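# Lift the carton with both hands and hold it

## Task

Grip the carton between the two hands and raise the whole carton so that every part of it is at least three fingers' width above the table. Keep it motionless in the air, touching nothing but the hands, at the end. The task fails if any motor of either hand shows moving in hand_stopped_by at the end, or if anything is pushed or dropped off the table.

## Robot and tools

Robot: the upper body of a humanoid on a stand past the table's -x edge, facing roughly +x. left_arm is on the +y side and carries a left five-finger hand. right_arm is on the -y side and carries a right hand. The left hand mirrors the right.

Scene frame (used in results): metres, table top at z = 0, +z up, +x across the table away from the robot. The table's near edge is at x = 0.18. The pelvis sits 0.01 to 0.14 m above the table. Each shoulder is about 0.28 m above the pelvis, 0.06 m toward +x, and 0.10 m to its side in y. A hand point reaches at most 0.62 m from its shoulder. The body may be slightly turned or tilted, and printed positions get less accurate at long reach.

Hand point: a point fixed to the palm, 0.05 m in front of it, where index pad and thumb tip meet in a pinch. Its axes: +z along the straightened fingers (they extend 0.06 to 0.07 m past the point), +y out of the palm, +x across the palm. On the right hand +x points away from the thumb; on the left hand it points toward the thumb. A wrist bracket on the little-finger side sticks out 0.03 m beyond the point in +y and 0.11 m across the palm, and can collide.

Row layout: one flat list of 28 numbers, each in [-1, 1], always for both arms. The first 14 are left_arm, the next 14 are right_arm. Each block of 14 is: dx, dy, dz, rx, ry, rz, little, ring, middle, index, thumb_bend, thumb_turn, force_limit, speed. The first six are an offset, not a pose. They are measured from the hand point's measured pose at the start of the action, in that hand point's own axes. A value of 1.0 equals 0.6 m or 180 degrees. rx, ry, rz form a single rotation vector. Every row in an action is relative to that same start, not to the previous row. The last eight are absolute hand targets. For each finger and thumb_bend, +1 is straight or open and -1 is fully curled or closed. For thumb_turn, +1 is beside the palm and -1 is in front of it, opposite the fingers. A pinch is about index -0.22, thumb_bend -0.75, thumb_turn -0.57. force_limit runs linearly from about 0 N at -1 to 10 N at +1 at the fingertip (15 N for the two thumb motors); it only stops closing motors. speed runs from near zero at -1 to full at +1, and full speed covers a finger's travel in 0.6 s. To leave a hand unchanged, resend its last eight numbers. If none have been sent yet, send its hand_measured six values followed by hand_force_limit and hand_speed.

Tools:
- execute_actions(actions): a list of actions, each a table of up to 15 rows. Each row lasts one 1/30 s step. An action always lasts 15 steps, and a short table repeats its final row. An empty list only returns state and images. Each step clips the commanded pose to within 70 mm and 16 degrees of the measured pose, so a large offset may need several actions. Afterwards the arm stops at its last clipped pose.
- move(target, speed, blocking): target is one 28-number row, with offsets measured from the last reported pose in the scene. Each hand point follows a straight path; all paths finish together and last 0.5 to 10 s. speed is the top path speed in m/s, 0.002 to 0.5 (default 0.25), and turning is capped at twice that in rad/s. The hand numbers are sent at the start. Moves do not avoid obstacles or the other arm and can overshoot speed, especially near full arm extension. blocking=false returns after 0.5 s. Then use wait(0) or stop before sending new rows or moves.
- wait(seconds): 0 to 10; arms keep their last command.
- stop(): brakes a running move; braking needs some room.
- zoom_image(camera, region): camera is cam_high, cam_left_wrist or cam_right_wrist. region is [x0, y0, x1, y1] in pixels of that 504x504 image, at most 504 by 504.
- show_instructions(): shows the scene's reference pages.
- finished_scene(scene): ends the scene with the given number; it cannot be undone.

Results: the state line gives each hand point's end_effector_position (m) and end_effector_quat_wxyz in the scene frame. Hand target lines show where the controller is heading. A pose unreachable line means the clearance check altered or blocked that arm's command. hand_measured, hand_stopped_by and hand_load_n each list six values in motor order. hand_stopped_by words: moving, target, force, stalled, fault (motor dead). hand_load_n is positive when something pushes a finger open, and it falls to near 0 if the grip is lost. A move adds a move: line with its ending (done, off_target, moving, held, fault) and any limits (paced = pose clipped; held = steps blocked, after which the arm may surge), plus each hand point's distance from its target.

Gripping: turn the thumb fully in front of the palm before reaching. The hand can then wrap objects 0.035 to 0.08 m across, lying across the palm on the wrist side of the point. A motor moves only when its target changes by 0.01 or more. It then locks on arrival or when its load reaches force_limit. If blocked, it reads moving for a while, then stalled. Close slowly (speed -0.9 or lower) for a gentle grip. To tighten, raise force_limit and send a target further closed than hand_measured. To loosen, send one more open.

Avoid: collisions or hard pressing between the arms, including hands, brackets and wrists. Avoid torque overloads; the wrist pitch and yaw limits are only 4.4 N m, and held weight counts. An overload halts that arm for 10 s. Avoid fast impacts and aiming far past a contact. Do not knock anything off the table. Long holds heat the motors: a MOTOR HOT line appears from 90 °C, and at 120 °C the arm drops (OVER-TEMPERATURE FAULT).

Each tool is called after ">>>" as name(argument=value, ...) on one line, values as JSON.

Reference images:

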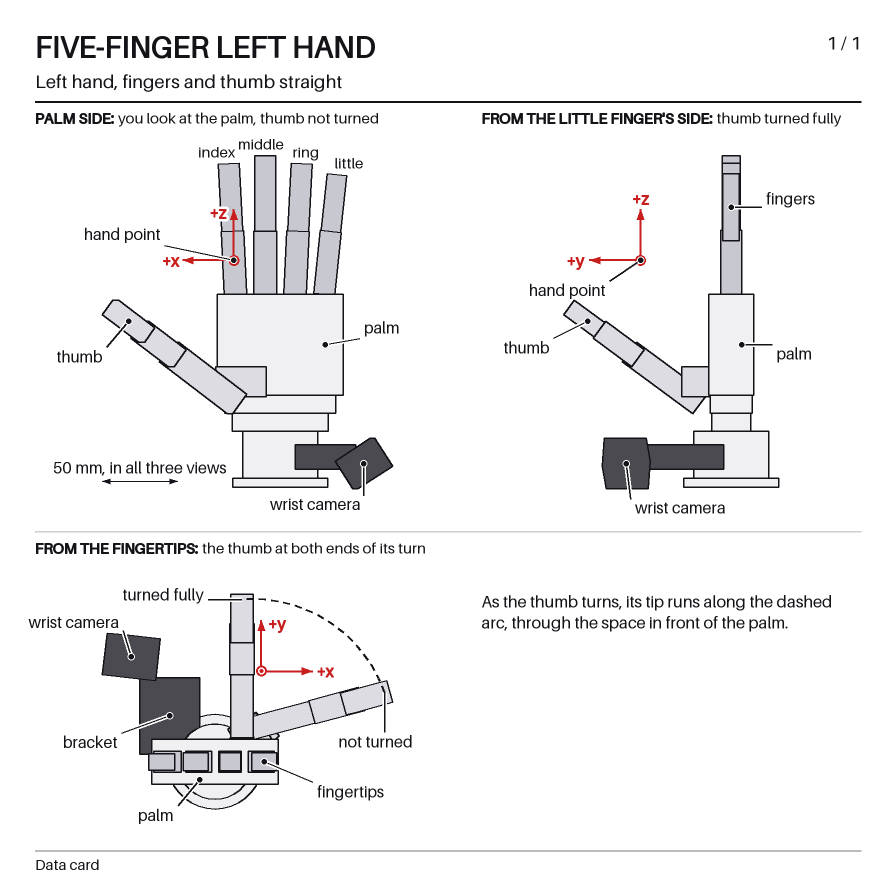

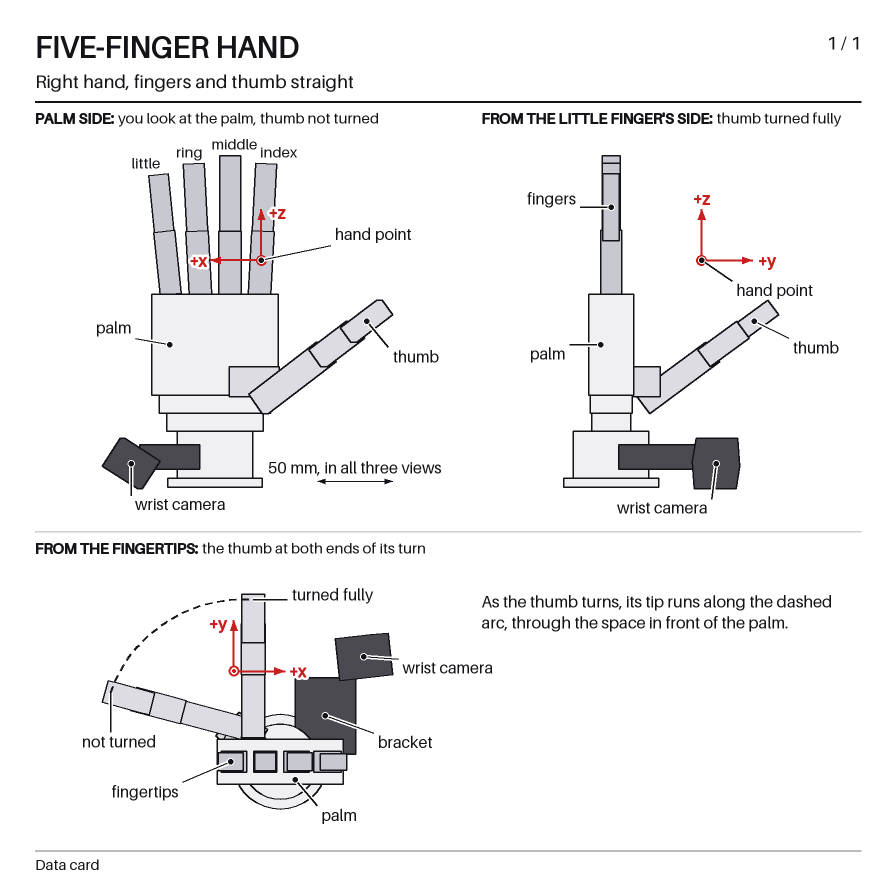

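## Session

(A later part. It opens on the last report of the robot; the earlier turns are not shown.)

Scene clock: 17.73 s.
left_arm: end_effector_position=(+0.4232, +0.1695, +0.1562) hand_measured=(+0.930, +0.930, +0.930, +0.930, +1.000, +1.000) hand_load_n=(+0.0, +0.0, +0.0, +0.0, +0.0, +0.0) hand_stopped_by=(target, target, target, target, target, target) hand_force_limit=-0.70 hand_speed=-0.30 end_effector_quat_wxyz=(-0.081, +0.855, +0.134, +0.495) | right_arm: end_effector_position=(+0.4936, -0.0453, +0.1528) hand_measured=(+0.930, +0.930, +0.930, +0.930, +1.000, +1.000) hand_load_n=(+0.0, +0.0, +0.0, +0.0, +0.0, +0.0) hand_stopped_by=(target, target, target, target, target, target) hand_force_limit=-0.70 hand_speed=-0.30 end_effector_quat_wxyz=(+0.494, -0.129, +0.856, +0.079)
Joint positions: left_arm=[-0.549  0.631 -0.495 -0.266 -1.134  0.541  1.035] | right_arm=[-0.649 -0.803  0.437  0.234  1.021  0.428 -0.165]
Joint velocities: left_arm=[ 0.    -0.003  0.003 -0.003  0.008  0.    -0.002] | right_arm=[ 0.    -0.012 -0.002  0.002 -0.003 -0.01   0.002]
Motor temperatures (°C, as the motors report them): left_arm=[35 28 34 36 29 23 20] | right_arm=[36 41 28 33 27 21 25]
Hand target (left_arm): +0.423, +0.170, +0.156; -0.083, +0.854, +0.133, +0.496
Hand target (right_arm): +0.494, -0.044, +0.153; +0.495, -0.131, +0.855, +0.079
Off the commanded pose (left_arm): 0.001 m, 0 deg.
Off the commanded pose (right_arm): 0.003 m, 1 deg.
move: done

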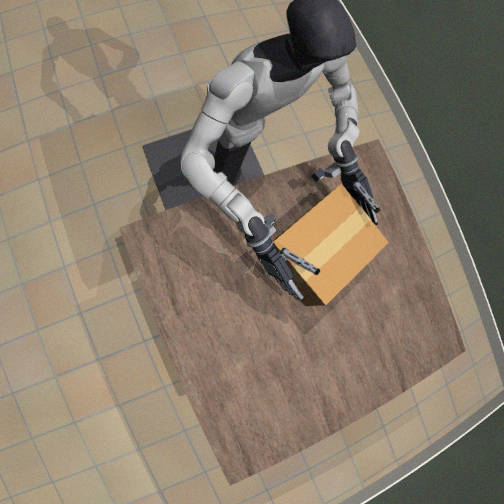

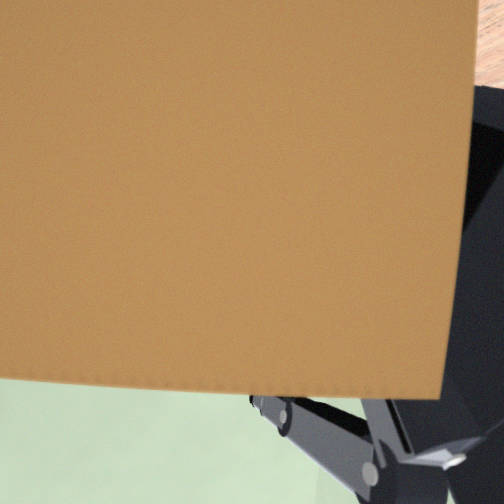

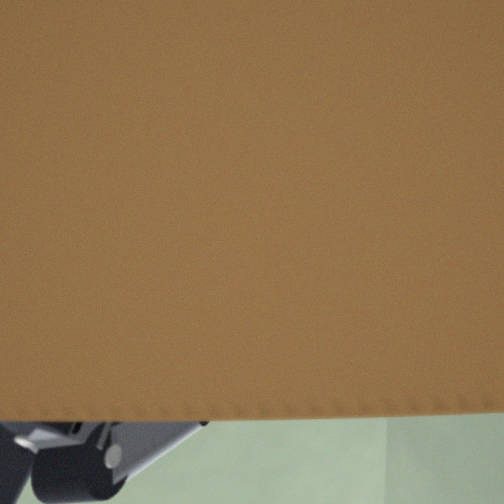

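>>> move(target=[0,0.12,-0.027,-0.05,0,-0.004,0.93,0.93,0.93,0.93,1,1,-0.7,-0.3,0,0.128,-0.03,-0.052,0,0.004,0.93,0.93,0.93,0.93,1,1,-0.7,-0.3], speed=0.05)

Scene clock: 21.07 s.
left_arm: end_effector_position=(+0.4307, +0.1495, +0.1551) hand_measured=(+0.930, +0.930, +0.930, +0.930, +1.000, +1.000) hand_load_n=(+0.0, +0.0, +0.0, +0.0, +0.0, +0.0) hand_stopped_by=(target, target, target, target, target, target) hand_force_limit=-0.70 hand_speed=-0.30 end_effector_quat_wxyz=(-0.085, +0.853, +0.130, +0.499) | right_arm: end_effector_position=(+0.4801, -0.0317, +0.1543) hand_measured=(+0.930, +0.930, +0.930, +0.930, +1.000, +1.000) hand_load_n=(+0.0, +0.0, +0.0, +0.0, +0.0, +0.0) hand_stopped_by=(target, target, target, target, target, target) hand_force_limit=-0.70 hand_speed=-0.30 end_effector_quat_wxyz=(+0.491, -0.134, +0.858, +0.069)
Joint positions: left_arm=[-0.598  0.547 -0.548 -0.217 -1.086  0.536  1.076] | right_arm=[-0.609 -0.796  0.425  0.091  1.037  0.49  -0.286]
Joint velocities: left_arm=[0.002 0.012 0.011 0.    0.    0.    0.001] | right_arm=[-0.002 -0.014 -0.011 -0.005 -0.002  0.009  0.   ]
Motor temperatures (°C, as the motors report them): left_arm=[36 28 34 36 29 23 20] | right_arm=[37 41 28 33 27 21 25]
Hand target (left_arm): +0.428, +0.099, +0.164; -0.011, +0.859, +0.102, +0.502
Hand target (right_arm): +0.454, +0.020, +0.162; +0.479, -0.166, +0.848, +0.150
Off the commanded pose (left_arm): 0.054 m, 9 deg.
Off the commanded pose (right_arm): 0.061 m, 10 deg.
move: off_target (left_arm, right_arm)

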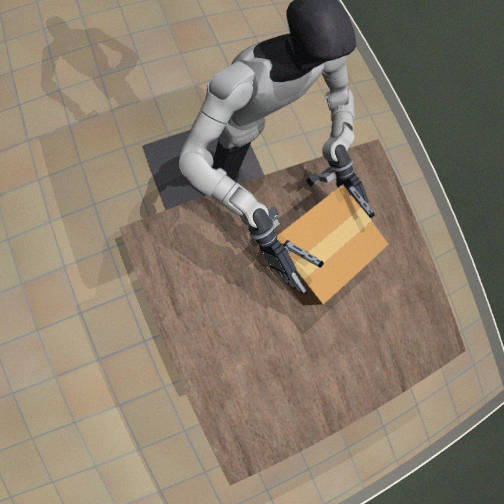

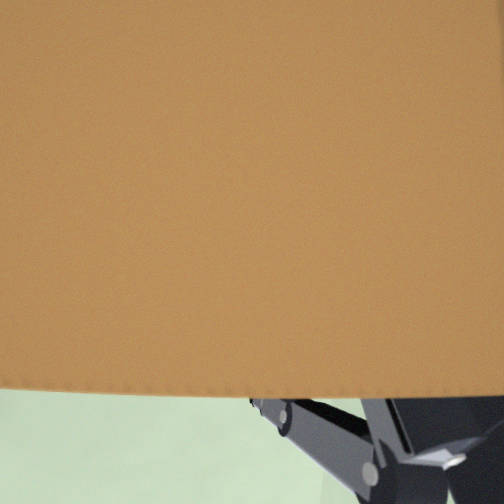

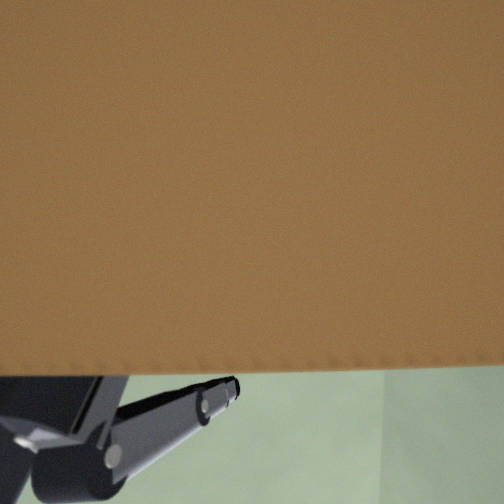

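>>> execute_actions(actions=[[[0.002,0.084,-0.030,-0.050,-0.005,-0.008,0.6,0.6,0.6,0.6,1,1,-0.6,-0.8,-0.007,0.0995,-0.017,-0.056,-0.002,0.0075,0.6,0.6,0.6,0.6,1,1,-0.6,-0.8]],[[0.004,0.084,-0.031,-0.050,-0.005,-0.008,0.6,0.6,0.6,0.6,1,1,-0.6,-0.8,-0.010,0.0995,-0.018,-0.056,-0.003,0.0075,0.6,0.6,0.6,0.6,1,1,-0.6,-0.8],[0.006,0.084,-0.032,-0.050,-0.004,-0.008,0.6,0.6,0.6,0.6,1,1,-0.6,-0.8,-0.013,0.0995,-0.020,-0.056,-0.004,0.0075,0.6,0.6,0.6,0.6,1,1,-0.6,-0.8],[0.009,0.084,-0.034,-0.050,-0.003,-0.008,0.6,0.6,0.6,0.6,1,1,-0.6,-0.8,-0.016,0.0995,-0.022,-0.056,-0.005,0.0075,0.6,0.6,0.6,0.6,1,1,-0.6,-0.8],[0.011,0.084,-0.035,-0.050,-0.002,-0.008,0.6,0.6,0.6,0.6,1,1,-0.6,-0.8,-0.019,0.0995,-0.023,-0.056,-0.006,0.0075,0.6,0.6,0.6,0.6,1,1,-0.6,-0.8],[0.014,0.084,-0.037,-0.050,-0.001,-0.008,0.6,0.6,0.6,0.6,1,1,-0.6,-0.8,-0.022,0.0995,-0.025,-0.056,-0.007,0.0075,0.6,0.6,0.6,0.6,1,1,-0.6,-0.8],[0.017,0.084,-0.038,-0.050,0,-0.008,0.6,0.6,0.6,0.6,1,1,-0.6,-0.8,-0.025,0.0995,-0.027,-0.056,-0.008,0.0075,0.6,0.6,0.6,0.6,1,1,-0.6,-0.8],[0.020,0.084,-0.040,-0.050,0.001,-0.008,0.6,0.6,0.6,0.6,1,1,-0.6,-0.8,-0.028,0.0995,-0.029,-0.056,-0.009,0.0075,0.6,0.6,0.6,0.6,1,1,-0.6,-0.8],[0.023,0.084,-0.041,-0.050,0.002,-0.008,0.6,0.6,0.6,0.6,1,1,-0.6,-0.8,-0.031,0.0995,-0.031,-0.056,-0.010,0.0075,0.6,0.6,0.6,0.6,1,1,-0.6,-0.8],[0.026,0.084,-0.043,-0.050,0.003,-0.008,0.6,0.6,0.6,0.6,1,1,-0.6,-0.8,-0.034,0.0995,-0.032,-0.056,-0.011,0.0075,0.6,0.6,0.6,0.6,1,1,-0.6,-0.8],[0.029,0.084,-0.045,-0.050,0.004,-0.008,0.6,0.6,0.6,0.6,1,1,-0.6,-0.8,-0.036,0.0995,-0.034,-0.056,-0.012,0.0075,0.6,0.6,0.6,0.6,1,1,-0.6,-0.8]]])

Scene clock: 23.07 s.
left_arm: end_effector_position=(+0.4308, +0.1506, +0.1653) hand_measured=(+0.800, +0.820, +0.844, +0.832, +1.000, +1.000) hand_load_n=(+6.0, +2.5, +1.5, +2.5, +0.0, +0.0) hand_stopped_by=(force, force, force, force, target, target) hand_force_limit=-0.60 hand_speed=-0.80 end_effector_quat_wxyz=(-0.096, +0.851, +0.138, +0.497) | right_arm: end_effector_position=(+0.4810, -0.0297, +0.1762) hand_measured=(+0.810, +0.844, +0.878, +0.888, +1.000, +1.000) hand_load_n=(+1.5, +8.5, +2.0, +1.0, +0.0, +0.0) hand_stopped_by=(force, force, force, force, target, target) hand_force_limit=-0.60 hand_speed=-0.80 end_effector_quat_wxyz=(+0.504, -0.133, +0.851, +0.068)
Joint positions: left_arm=[-0.621  0.533 -0.529 -0.252 -1.119  0.583  1.156] | right_arm=[-0.614 -0.819  0.38   0.012  1.067  0.541 -0.33 ]
Joint velocities: left_arm=[-0.135  0.009  0.089 -0.083  0.006 -0.01   0.086] | right_arm=[-0.066  0.011 -0.057 -0.078  0.008 -0.01  -0.085]
Motor temperatures (°C, as the motors report them): left_arm=[37 29 34 37 29 23 21] | right_arm=[37 41 28 34 27 21 27]
Hand target (left_arm): +0.428, +0.099, +0.182; -0.017, +0.854, +0.102, +0.510
Hand target (right_arm): +0.454, +0.020, +0.183; +0.490, -0.168, +0.842, +0.149
Off the commanded pose (left_arm): 0.056 m, 10 deg.
Off the commanded pose (right_arm): 0.059 m, 10 deg.

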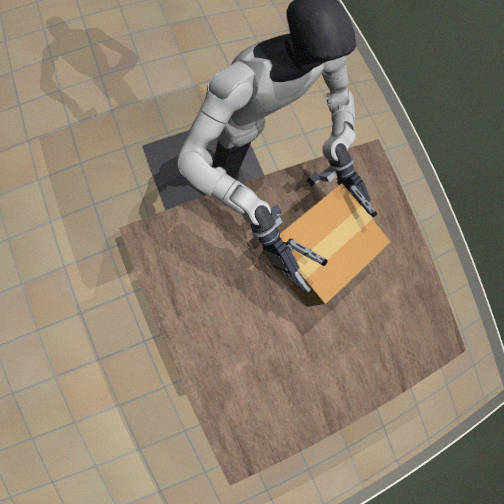

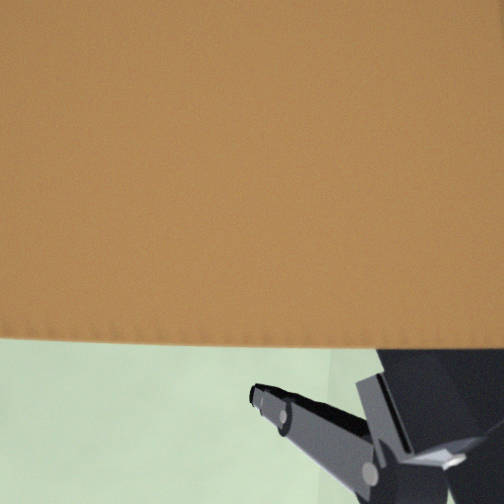

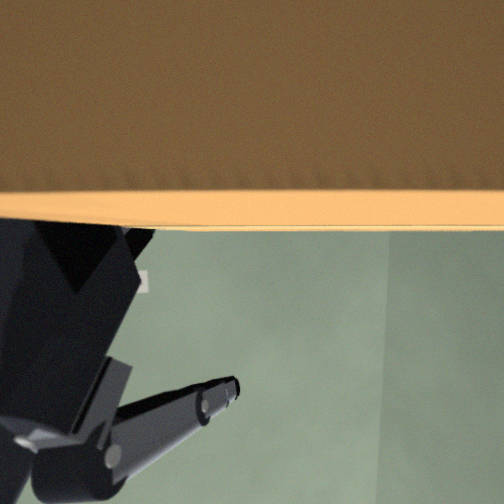

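>>> execute_actions(actions=[])

Scene clock: 24.37 s.
left_arm: end_effector_position=(+0.4320, +0.1509, +0.1689) hand_measured=(+0.800, +0.820, +0.844, +0.832, +1.000, +1.000) hand_load_n=(+7.5, +2.5, +1.0, +1.5, +0.0, +0.0) hand_stopped_by=(force, force, force, force, target, target) hand_force_limit=-0.60 hand_speed=-0.80 end_effector_quat_wxyz=(-0.096, +0.849, +0.139, +0.501) | right_arm: end_effector_position=(+0.4822, -0.0296, +0.1794) hand_measured=(+0.810, +0.844, +0.878, +0.888, +1.000, +1.000) hand_load_n=(+1.5, +8.5, +2.0, +1.0, +0.0, +0.0) hand_stopped_by=(force, force, force, force, target, target) hand_force_limit=-0.60 hand_speed=-0.80 end_effector_quat_wxyz=(+0.508, -0.131, +0.849, +0.068)
Joint positions: left_arm=[-0.627  0.533 -0.527 -0.255 -1.119  0.582  1.159] | right_arm=[-0.616 -0.819  0.376  0.008  1.067  0.539 -0.334]
Joint velocities: left_arm=[-0.002 -0.003 -0.006  0.     0.     0.     0.   ] | right_arm=[0.006 0.008 0.003 0.    0.002 0.    0.   ]
Motor temperatures (°C, as the motors report them): left_arm=[38 29 34 37 29 24 23] | right_arm=[38 41 28 35 27 22 29]
Hand target (left_arm): +0.428, +0.099, +0.182; -0.017, +0.854, +0.102, +0.510
Hand target (right_arm): +0.454, +0.020, +0.183; +0.490, -0.168, +0.842, +0.149
Off the commanded pose (left_arm): 0.055 m, 10 deg.
Off the commanded pose (right_arm): 0.059 m, 10 deg.

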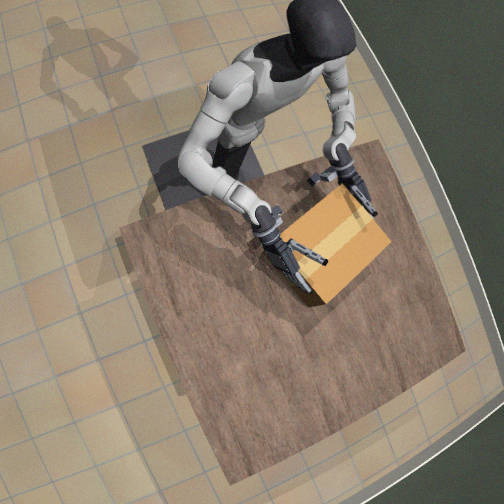

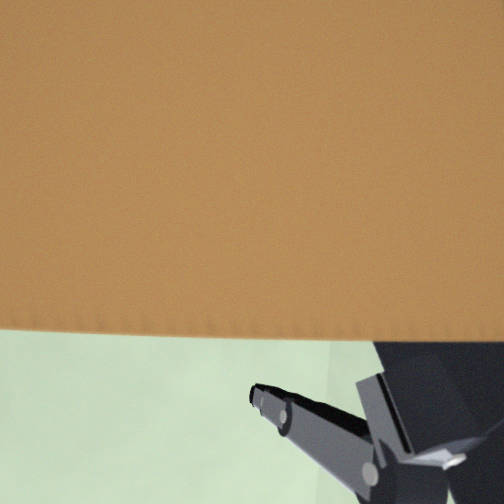

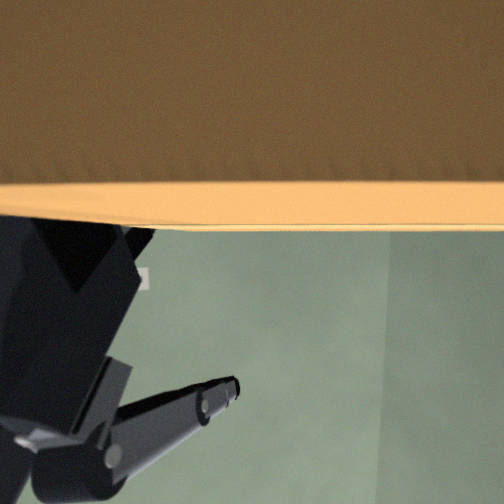

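>>> execute_actions(actions=[[[0.003,0.082,-0.038,-0.053,0,-0.008,0.6,0.6,0.6,0.6,1,1,-0.6,-0.8,0.003,0.094,-0.019,-0.055,0.002,0.007,0.6,0.6,0.6,0.6,1,1,-0.6,-0.8],[-0.001,0.080,-0.036,-0.052,0,-0.008,0.6,0.6,0.6,0.6,1,1,-0.6,-0.8,0.006,0.092,-0.017,-0.054,0.003,0.007,0.6,0.6,0.6,0.6,1,1,-0.6,-0.8],[-0.005,0.078,-0.033,-0.050,0,-0.008,0.6,0.6,0.6,0.6,1,1,-0.6,-0.8,0.009,0.089,-0.015,-0.052,0.004,0.007,0.6,0.6,0.6,0.6,1,1,-0.6,-0.8],[-0.009,0.075,-0.030,-0.048,-0.001,-0.008,0.6,0.6,0.6,0.6,1,1,-0.6,-0.8,0.012,0.086,-0.013,-0.050,0.005,0.007,0.6,0.6,0.6,0.6,1,1,-0.6,-0.8],[-0.013,0.072,-0.027,-0.046,-0.002,-0.007,0.6,0.6,0.6,0.6,1,1,-0.6,-0.8,0.015,0.082,-0.011,-0.048,0.006,0.007,0.6,0.6,0.6,0.6,1,1,-0.6,-0.8],[-0.017,0.068,-0.023,-0.044,-0.003,-0.007,0.6,0.6,0.6,0.6,1,1,-0.6,-0.8,0.018,0.078,-0.008,-0.046,0.007,0.006,0.6,0.6,0.6,0.6,1,1,-0.6,-0.8],[-0.020,0.062,-0.019,-0.041,-0.004,-0.006,0.6,0.6,0.6,0.6,1,1,-0.6,-0.8,0.021,0.071,-0.005,-0.042,0.008,0.006,0.6,0.6,0.6,0.6,1,1,-0.6,-0.8],[-0.020,0.054,-0.015,-0.037,-0.004,-0.005,0.6,0.6,0.6,0.6,1,1,-0.6,-0.8,0.022,0.062,-0.003,-0.037,0.009,0.005,0.6,0.6,0.6,0.6,1,1,-0.6,-0.8],[-0.020,0.045,-0.011,-0.032,-0.004,-0.004,0.6,0.6,0.6,0.6,1,1,-0.6,-0.8,0.023,0.052,0,-0.032,0.010,0.005,0.6,0.6,0.6,0.6,1,1,-0.6,-0.8],[-0.020,0.035,-0.007,-0.027,-0.004,-0.003,0.6,0.6,0.6,0.6,1,1,-0.6,-0.8,0.025,0.041,0.003,-0.027,0.010,0.004,0.6,0.6,0.6,0.6,1,1,-0.6,-0.8],[-0.020,0.025,-0.003,-0.022,-0.004,-0.002,0.95,0.95,0.95,0.95,1,1,-0.6,-0.3,0.028,0.030,0.007,-0.022,0.010,0.004,0.95,0.95,0.95,0.95,1,1,-0.6,-0.3],[-0.020,0.015,0.001,-0.018,-0.004,-0.002,0.95,0.95,0.95,0.95,1,1,-0.6,-0.3,0.031,0.019,0.011,-0.017,0.010,0.003,0.95,0.95,0.95,0.95,1,1,-0.6,-0.3],[-0.020,0.005,0.005,-0.014,-0.004,-0.002,0.95,0.95,0.95,0.95,1,1,-0.6,-0.3,0.034,0.008,0.015,-0.012,0.010,0.002,0.95,0.95,0.95,0.95,1,1,-0.6,-0.3],[-0.020,-0.004,0.008,-0.011,-0.004,-0.002,0.95,0.95,0.95,0.95,1,1,-0.6,-0.3,0.037,-0.002,0.019,-0.009,0.010,0.002,0.95,0.95,0.95,0.95,1,1,-0.6,-0.3],[-0.020,-0.012,0.010,-0.010,-0.004,-0.002,0.95,0.95,0.95,0.95,1,1,-0.6,-0.3,0.040,-0.011,0.022,-0.007,0.010,0.002,0.95,0.95,0.95,0.95,1,1,-0.6,-0.3]]])

>>> wait(seconds=0.5)

Scene clock: 25.70 s.
left_arm: end_effector_position=(+0.4308, +0.1486, +0.1605) hand_measured=(+0.872, +0.894, +0.918, +0.906, +1.000, +1.000) hand_load_n=(+0.0, +0.0, +0.0, +0.0, +0.0, +0.0) hand_stopped_by=(moving, moving, moving, moving, target, target) hand_force_limit=-0.60 hand_speed=-0.30 end_effector_quat_wxyz=(-0.078, +0.850, +0.133, +0.504) | right_arm: end_effector_position=(+0.4834, -0.0309, +0.1654) hand_measured=(+0.884, +0.916, +0.946, +0.946, +1.000, +1.000) hand_load_n=(+0.0, +0.0, +0.0, +0.0, +0.0, +0.0) hand_stopped_by=(moving, moving, moving, moving, target, target) hand_force_limit=-0.60 hand_speed=-0.30 end_effector_quat_wxyz=(+0.501, -0.133, +0.852, +0.078)
Joint positions: left_arm=[-0.597  0.552 -0.544 -0.233 -1.094  0.528  1.078] | right_arm=[-0.616 -0.799  0.401  0.087  1.036  0.493 -0.265]
Joint velocities: left_arm=[ 0.1    0.206  0.1    0.006 -0.129  0.    -0.308] | right_arm=[-0.002  0.072  0.054  0.423 -0.192 -0.429  0.512]
Motor temperatures (°C, as the motors report them): left_arm=[38 29 34 38 29 24 24] | right_arm=[39 41 28 36 27 23 31]
Hand target (left_arm): +0.429, +0.158, +0.157; -0.081, +0.852, +0.134, +0.499
Hand target (right_arm): +0.484, -0.037, +0.153; +0.492, -0.133, +0.857, +0.075
Off the commanded pose (left_arm): 0.011 m, 1 deg.
Off the commanded pose (right_arm): 0.014 m, 1 deg.

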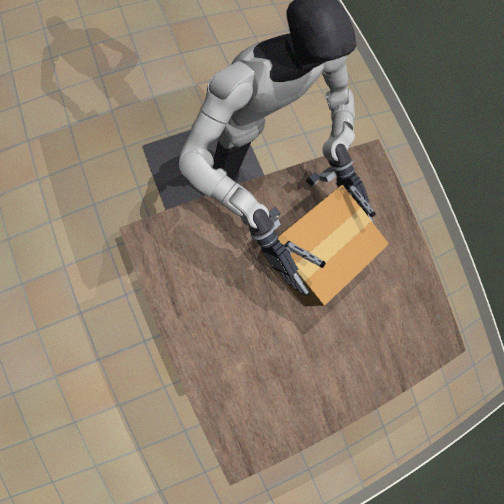

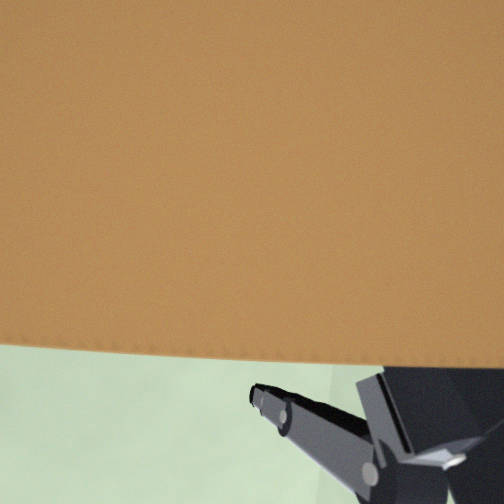

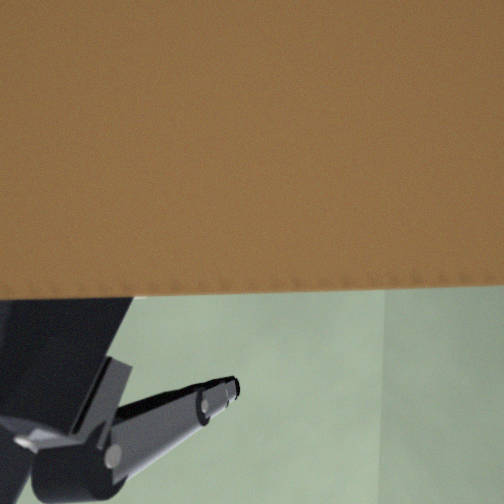

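Scene clock: 26.20 s.
left_arm: end_effector_position=(+0.4293, +0.1593, +0.1570) hand_measured=(+0.950, +0.950, +0.950, +0.950, +1.000, +1.000) hand_load_n=(+0.0, +0.0, +0.0, +0.0, +0.0, +0.0) hand_stopped_by=(target, target, target, target, target, target) hand_force_limit=-0.60 hand_speed=-0.30 end_effector_quat_wxyz=(-0.085, +0.851, +0.134, +0.500) | right_arm: end_effector_position=(+0.4839, -0.0385, +0.1516) hand_measured=(+0.950, +0.950, +0.950, +0.950, +1.000, +1.000) hand_load_n=(+0.0, +0.0, +0.0, +0.0, +0.0, +0.0) hand_stopped_by=(target, target, target, target, target, target) hand_force_limit=-0.60 hand_speed=-0.30 end_effector_quat_wxyz=(+0.490, -0.131, +0.859, +0.075)
Joint positions: left_arm=[-0.583  0.582 -0.529 -0.232 -1.1    0.528  1.059] | right_arm=[-0.61  -0.793  0.412  0.143  1.019  0.473 -0.227]
Joint velocities: left_arm=[ 0.     0.012 -0.008  0.    -0.011  0.     0.   ] | right_arm=[-0.003  0.002  0.     0.002  0.002  0.     0.   ]
Motor temperatures (°C, as the motors report them): left_arm=[38 29 34 38 29 24 24] | right_arm=[39 41 28 36 27 23 31]
Hand target (left_arm): +0.429, +0.158, +0.157; -0.081, +0.852, +0.134, +0.499
Hand target (right_arm): +0.484, -0.037, +0.153; +0.492, -0.133, +0.857, +0.075
Off the commanded pose (left_arm): 0.002 m, 1 deg.
Off the commanded pose (right_arm): 0.002 m, 1 deg.
wait: 0.50 s; at rest by 0.33 s

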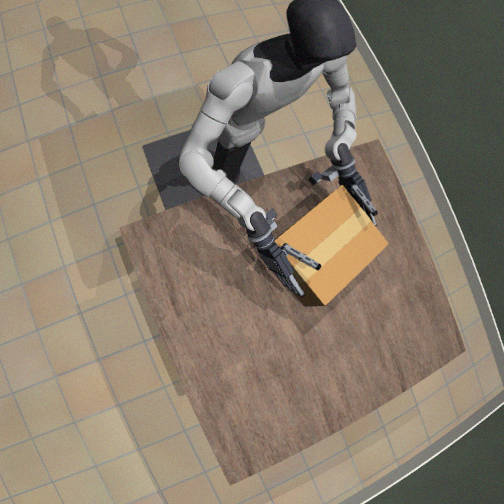

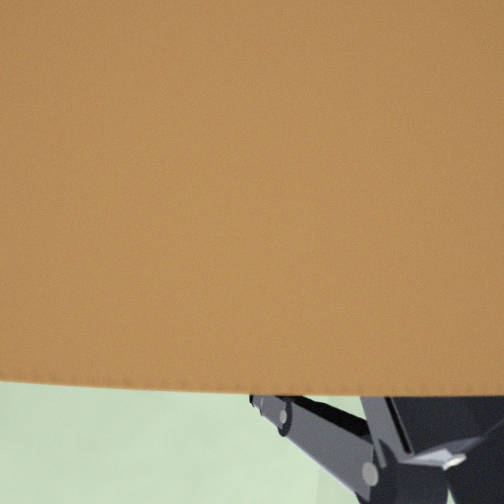

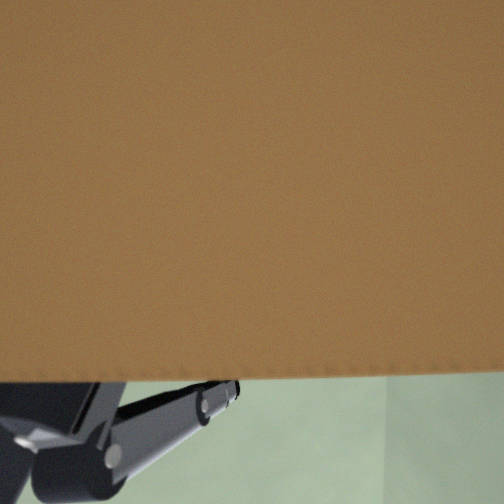

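>>> move(target=[-0.003,0.112,-0.025,-0.044,-0.003,-0.004,0.95,0.95,0.95,0.95,1,1,-0.6,-0.3,0.008,0.118,-0.015,-0.046,-0.002,0.004,0.95,0.95,0.95,0.95,1,1,-0.6,-0.3], speed=0.06)

Scene clock: 27.80 s.
left_arm: end_effector_position=(+0.4348, +0.1495, +0.1544) hand_measured=(+0.950, +0.950, +0.950, +0.950, +1.000, +1.000) hand_load_n=(+0.0, +0.0, +0.0, +0.0, +0.0, +0.0) hand_stopped_by=(target, target, target, target, target, target) hand_force_limit=-0.60 hand_speed=-0.30 end_effector_quat_wxyz=(-0.103, +0.849, +0.138, +0.500) | right_arm: end_effector_position=(+0.4824, -0.0352, +0.1516) hand_measured=(+0.950, +0.950, +0.950, +0.950, +1.000, +1.000) hand_load_n=(+0.0, +0.0, +0.0, +0.0, +0.0, +0.0) hand_stopped_by=(target, target, target, target, target, target) hand_force_limit=-0.60 hand_speed=-0.30 end_effector_quat_wxyz=(+0.498, -0.122, +0.857, +0.054)
Joint positions: left_arm=[-0.622  0.513 -0.569 -0.185 -1.061  0.527  1.12 ] | right_arm=[-0.595 -0.776  0.424  0.084  1.019  0.474 -0.334]
Joint velocities: left_arm=[-0.015  0.005 -0.011 -0.002  0.003  0.     0.003] | right_arm=[ 0.005  0.     0.     0.    -0.006 -0.002 -0.003]
Motor temperatures (°C, as the motors report them): left_arm=[39 29 34 38 29 24 24] | right_arm=[39 41 28 36 27 22 31]
Hand target (left_arm): +0.432, +0.093, +0.163; -0.022, +0.858, +0.106, +0.503
Hand target (right_arm): +0.451, +0.022, +0.153; +0.480, -0.161, +0.851, +0.139
Off the commanded pose (left_arm): 0.059 m, 10 deg.
Off the commanded pose (right_arm): 0.068 m, 11 deg.
move: off_target (left_arm, right_arm)

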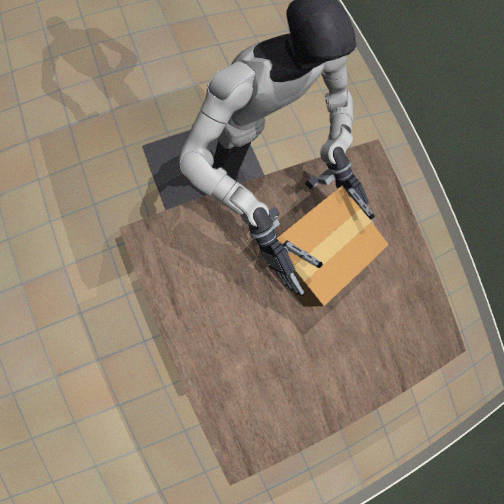

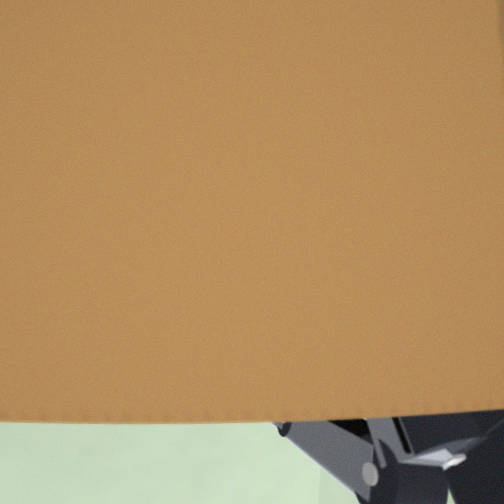

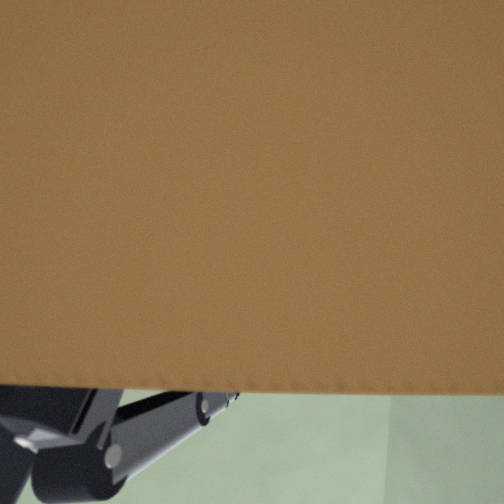

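>>> execute_actions(actions=[[[0,0.091,-0.033,-0.057,-0.006,-0.008,0.5,0.5,0.5,0.5,1,1,-0.65,-0.85,0.007,0.109,-0.020,-0.062,0.003,0.006,0.5,0.5,0.5,0.5,1,1,-0.65,-0.85],[0,0.091,-0.033,-0.059,-0.006,-0.008,0.5,0.5,0.5,0.5,1,1,-0.65,-0.85,0.007,0.109,-0.020,-0.064,0.003,0.006,0.5,0.5,0.5,0.5,1,1,-0.65,-0.85],[0,0.091,-0.033,-0.060,-0.006,-0.008,0.5,0.5,0.5,0.5,1,1,-0.65,-0.85,0.007,0.109,-0.020,-0.066,0.003,0.006,0.5,0.5,0.5,0.5,1,1,-0.65,-0.85]]])

>>> wait(seconds=0.5)

Scene clock: 28.83 s.
left_arm: end_effector_position=(+0.4351, +0.1485, +0.1547) hand_measured=(+0.850, +0.850, +0.850, +0.850, +1.000, +1.000) hand_load_n=(+0.0, +0.0, +0.0, +0.0, +0.0, +0.0) hand_stopped_by=(moving, moving, moving, moving, target, target) hand_force_limit=-0.65 hand_speed=-0.85 end_effector_quat_wxyz=(-0.098, +0.850, +0.133, +0.501) | right_arm: end_effector_position=(+0.4817, -0.0354, +0.1519) hand_measured=(+0.852, +0.852, +0.852, +0.852, +1.000, +1.000) hand_load_n=(+0.0, +0.0, +2.0, +2.5, +0.0, +0.0) hand_stopped_by=(moving, moving, force, force, target, target) hand_force_limit=-0.65 hand_speed=-0.85 end_effector_quat_wxyz=(+0.497, -0.127, +0.857, +0.059)
Joint positions: left_arm=[-0.622  0.521 -0.568 -0.185 -1.063  0.527  1.102] | right_arm=[-0.597 -0.785  0.424  0.093  1.019  0.472 -0.306]
Joint velocities: left_arm=[ 0.003  0.002 -0.003  0.015 -0.003  0.    -0.005] | right_arm=[-0.012  0.     0.    -0.006 -0.006  0.     0.   ]
Motor temperatures (°C, as the motors report them): left_arm=[39 29 34 38 29 24 24] | right_arm=[39 41 28 36 27 22 32]
Hand target (left_arm): +0.432, +0.094, +0.164; -0.015, +0.858, +0.102, +0.503
Hand target (right_arm): +0.451, +0.021, +0.154; +0.478, -0.165, +0.850, +0.146
Off the commanded pose (left_arm): 0.057 m, 10 deg.
Off the commanded pose (right_arm): 0.066 m, 11 deg.

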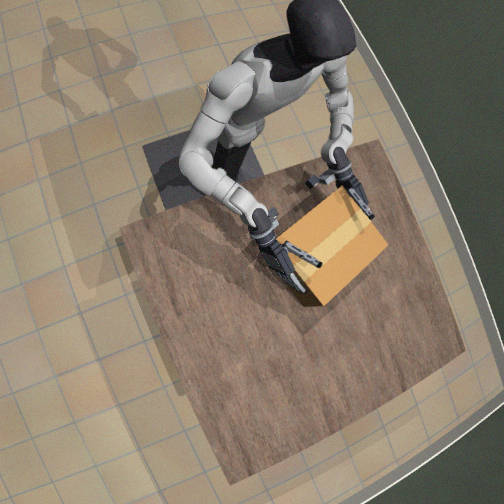

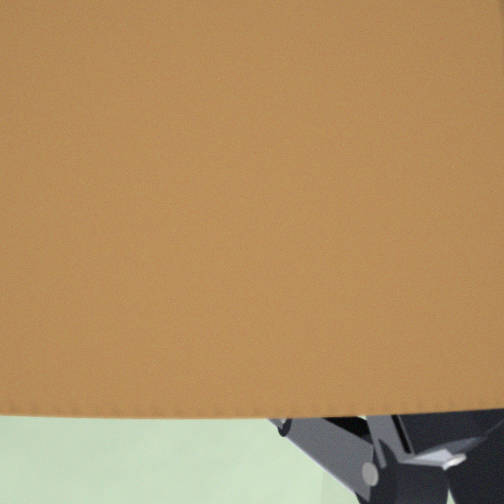

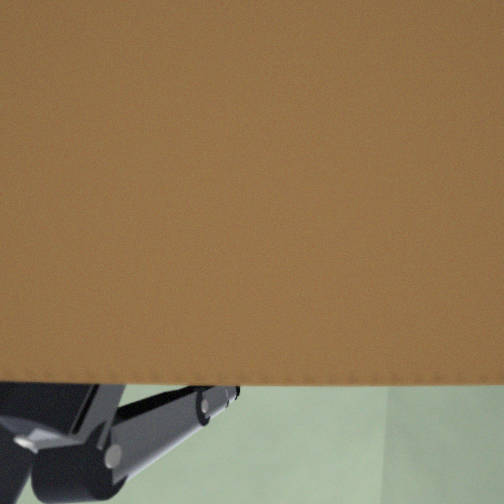

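Scene clock: 29.33 s.
left_arm: end_effector_position=(+0.4355, +0.1492, +0.1544) hand_measured=(+0.786, +0.810, +0.836, +0.826, +1.000, +1.000) hand_load_n=(+3.0, +1.0, +0.5, +1.5, +0.0, +0.0) hand_stopped_by=(force, force, force, force, target, target) hand_force_limit=-0.65 hand_speed=-0.85 end_effector_quat_wxyz=(-0.099, +0.850, +0.133, +0.501) | right_arm: end_effector_position=(+0.4818, -0.0355, +0.1518) hand_measured=(+0.792, +0.818, +0.852, +0.852, +1.000, +1.000) hand_load_n=(+1.5, +2.0, +1.5, +2.0, +0.0, +0.0) hand_stopped_by=(force, force, force, force, target, target) hand_force_limit=-0.65 hand_speed=-0.85 end_effector_quat_wxyz=(+0.497, -0.128, +0.856, +0.058)
Joint positions: left_arm=[-0.624  0.52  -0.568 -0.181 -1.063  0.527  1.102] | right_arm=[-0.597 -0.785  0.424  0.093  1.017  0.472 -0.306]
Joint velocities: left_arm=[ 0.     0.005 -0.012 -0.008 -0.005  0.     0.   ] | right_arm=[ 0.006  0.     0.    -0.003 -0.005  0.     0.   ]
Motor temperatures (°C, as the motors report them): left_arm=[39 29 34 38 29 24 25] | right_arm=[40 41 28 36 27 22 32]
Hand target (left_arm): +0.432, +0.094, +0.164; -0.015, +0.858, +0.102, +0.503
Hand target (right_arm): +0.451, +0.021, +0.154; +0.478, -0.165, +0.850, +0.146
Off the commanded pose (left_arm): 0.058 m, 10 deg.
Off the commanded pose (right_arm): 0.067 m, 11 deg.
wait: 0.50 s; at rest by 0.40 s

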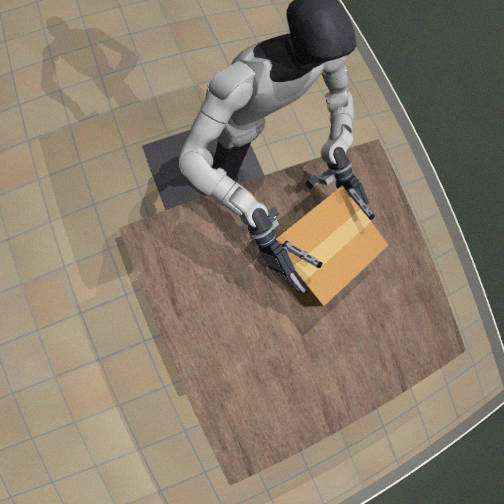

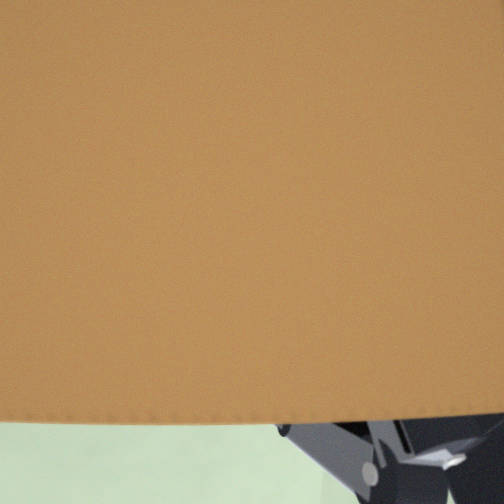

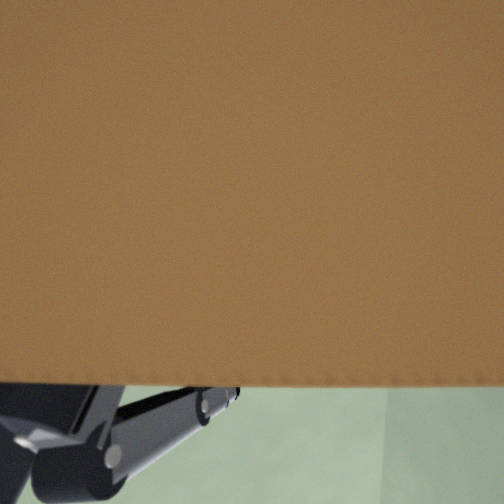

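>>> execute_actions(actions=[[[0.002,0.091,-0.034,-0.056,-0.006,-0.0095,0.5,0.5,0.5,0.5,1,1,-0.65,-0.85,0.004,0.109,-0.019,-0.0615,0.003,0.008,0.5,0.5,0.5,0.5,1,1,-0.65,-0.85],[0.004,0.091,-0.035,-0.056,-0.006,-0.0095,0.5,0.5,0.5,0.5,1,1,-0.65,-0.85,0.002,0.109,-0.020,-0.0615,0.002,0.008,0.5,0.5,0.5,0.5,1,1,-0.65,-0.85],[0.006,0.091,-0.036,-0.056,-0.005,-0.0095,0.5,0.5,0.5,0.5,1,1,-0.65,-0.85,0.0,0.109,-0.021,-0.0615,0.002,0.008,0.5,0.5,0.5,0.5,1,1,-0.65,-0.85],[0.008,0.091,-0.037,-0.056,-0.005,-0.0095,0.5,0.5,0.5,0.5,1,1,-0.65,-0.85,-0.002,0.109,-0.022,-0.0615,0.001,0.008,0.5,0.5,0.5,0.5,1,1,-0.65,-0.85],[0.010,0.091,-0.038,-0.056,-0.004,-0.0095,0.5,0.5,0.5,0.5,1,1,-0.65,-0.85,-0.004,0.109,-0.023,-0.0615,0.001,0.008,0.5,0.5,0.5,0.5,1,1,-0.65,-0.85],[0.012,0.091,-0.040,-0.056,-0.004,-0.0095,0.5,0.5,0.5,0.5,1,1,-0.65,-0.85,-0.006,0.109,-0.025,-0.0615,0,0.008,0.5,0.5,0.5,0.5,1,1,-0.65,-0.85],[0.014,0.091,-0.041,-0.056,-0.003,-0.0095,0.5,0.5,0.5,0.5,1,1,-0.65,-0.85,-0.008,0.109,-0.026,-0.0615,0,0.008,0.5,0.5,0.5,0.5,1,1,-0.65,-0.85],[0.016,0.091,-0.042,-0.056,-0.003,-0.0095,0.5,0.5,0.5,0.5,1,1,-0.65,-0.85,-0.010,0.109,-0.027,-0.0615,-0.001,0.008,0.5,0.5,0.5,0.5,1,1,-0.65,-0.85],[0.018,0.091,-0.043,-0.056,-0.002,-0.0095,0.5,0.5,0.5,0.5,1,1,-0.65,-0.85,-0.012,0.109,-0.028,-0.0615,-0.001,0.008,0.5,0.5,0.5,0.5,1,1,-0.65,-0.85],[0.020,0.091,-0.044,-0.056,-0.002,-0.0095,0.5,0.5,0.5,0.5,1,1,-0.65,-0.85,-0.014,0.109,-0.029,-0.0615,-0.002,0.008,0.5,0.5,0.5,0.5,1,1,-0.65,-0.85],[0.022,0.091,-0.045,-0.056,-0.0015,-0.0095,0.5,0.5,0.5,0.5,1,1,-0.65,-0.85,-0.016,0.109,-0.030,-0.0615,-0.002,0.008,0.5,0.5,0.5,0.5,1,1,-0.65,-0.85]]])

>>> wait(seconds=0.3)

Scene clock: 30.50 s.
left_arm: end_effector_position=(+0.4323, +0.1472, +0.1539) hand_measured=(+0.786, +0.810, +0.836, +0.826, +1.000, +1.000) hand_load_n=(+0.0, +0.5, +0.0, +1.0, +0.0, +0.0) hand_stopped_by=(force, force, force, force, target, target) hand_force_limit=-0.65 hand_speed=-0.85 end_effector_quat_wxyz=(-0.101, +0.856, +0.131, +0.490) | right_arm: end_effector_position=(+0.4771, -0.0370, +0.1515) hand_measured=(+0.792, +0.818, +0.852, +0.852, +1.000, +1.000) hand_load_n=(+0.0, +1.0, +0.5, +2.0, +0.0, +0.0) hand_stopped_by=(force, force, force, force, target, target) hand_force_limit=-0.65 hand_speed=-0.85 end_effector_quat_wxyz=(+0.487, -0.132, +0.862, +0.053)
Joint positions: left_arm=[-0.63   0.519 -0.558 -0.204 -1.1    0.569  1.14 ] | right_arm=[-0.589 -0.803  0.411  0.052  1.038  0.52  -0.328]
Joint velocities: left_arm=[ 0.     0.003  0.012 -0.018 -0.02   0.027  0.025] | right_arm=[ 0.028  0.003 -0.038 -0.044 -0.008  0.042 -0.021]
Motor temperatures (°C, as the motors report them): left_arm=[39 29 34 38 29 24 25] | right_arm=[40 41 28 37 27 22 33]
Hand target (left_arm): +0.432, +0.093, +0.178; -0.016, +0.855, +0.101, +0.509
Hand target (right_arm): +0.451, +0.021, +0.168; +0.483, -0.166, +0.847, +0.147
Off the commanded pose (left_arm): 0.061 m, 11 deg.
Off the commanded pose (right_arm): 0.068 m, 12 deg.

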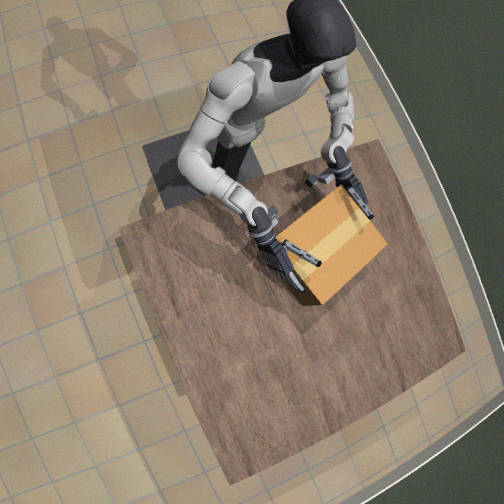

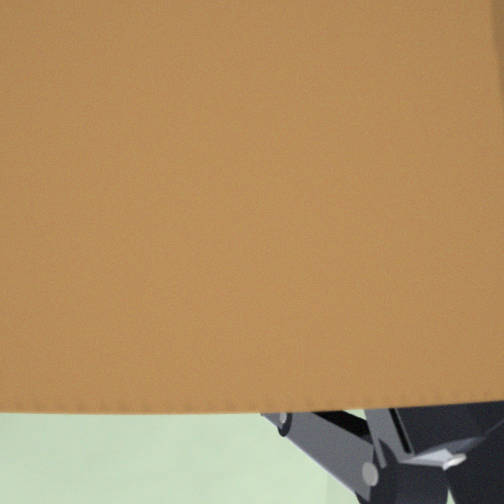

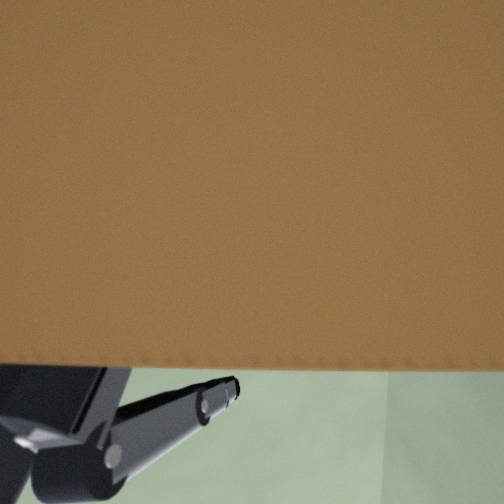

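Scene clock: 30.80 s.
left_arm: end_effector_position=(+0.4410, +0.1490, +0.1802) hand_measured=(+0.786, +0.810, +0.836, +0.826, +1.000, +1.000) hand_load_n=(+1.0, +7.0, +0.0, +0.0, +0.0, +0.0) hand_stopped_by=(force, force, force, force, target, target) hand_force_limit=-0.65 hand_speed=-0.85 end_effector_quat_wxyz=(-0.091, +0.838, +0.146, +0.518) | right_arm: end_effector_position=(+0.4773, -0.0390, +0.1513) hand_measured=(+0.792, +0.818, +0.852, +0.852, +1.000, +1.000) hand_load_n=(+0.0, +0.5, +0.5, +1.5, +0.0, +0.0) hand_stopped_by=(force, force, force, force, target, target) hand_force_limit=-0.65 hand_speed=-0.85 end_effector_quat_wxyz=(+0.487, -0.131, +0.862, +0.051)
Joint positions: left_arm=[-0.657  0.519 -0.535 -0.227 -1.094  0.547  1.144] | right_arm=[-0.585 -0.807  0.407  0.05   1.038  0.523 -0.331]
Joint velocities: left_arm=[-0.302  0.018  0.14  -0.075  0.112 -0.064  0.029] | right_arm=[ 0.017 -0.028 -0.025 -0.006  0.     0.    -0.007]
Motor temperatures (°C, as the motors report them): left_arm=[39 29 34 38 29 24 25] | right_arm=[40 41 28 37 27 22 34]
Hand target (left_arm): +0.432, +0.093, +0.178; -0.016, +0.855, +0.101, +0.509
Hand target (right_arm): +0.451, +0.021, +0.168; +0.483, -0.166, +0.847, +0.147
Off the commanded pose (left_arm): 0.058 m, 10 deg.
Off the commanded pose (right_arm): 0.070 m, 12 deg.
wait: 0.30 s; at rest by 0.17 s

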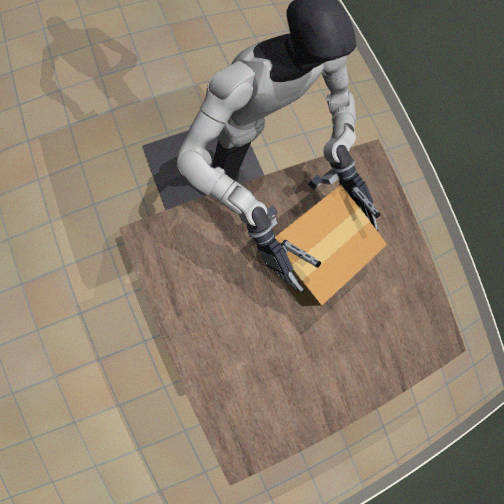

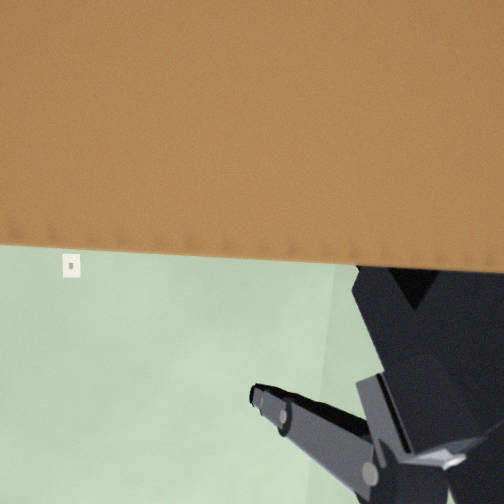

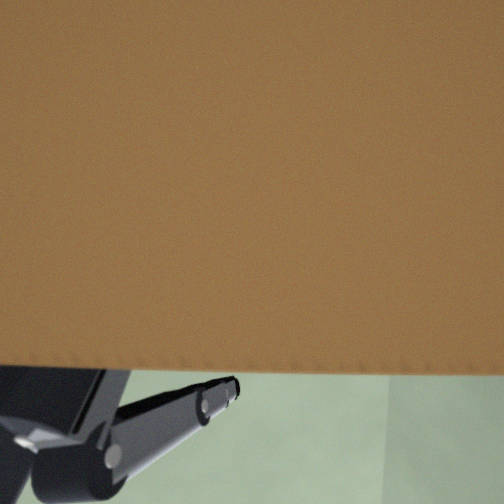

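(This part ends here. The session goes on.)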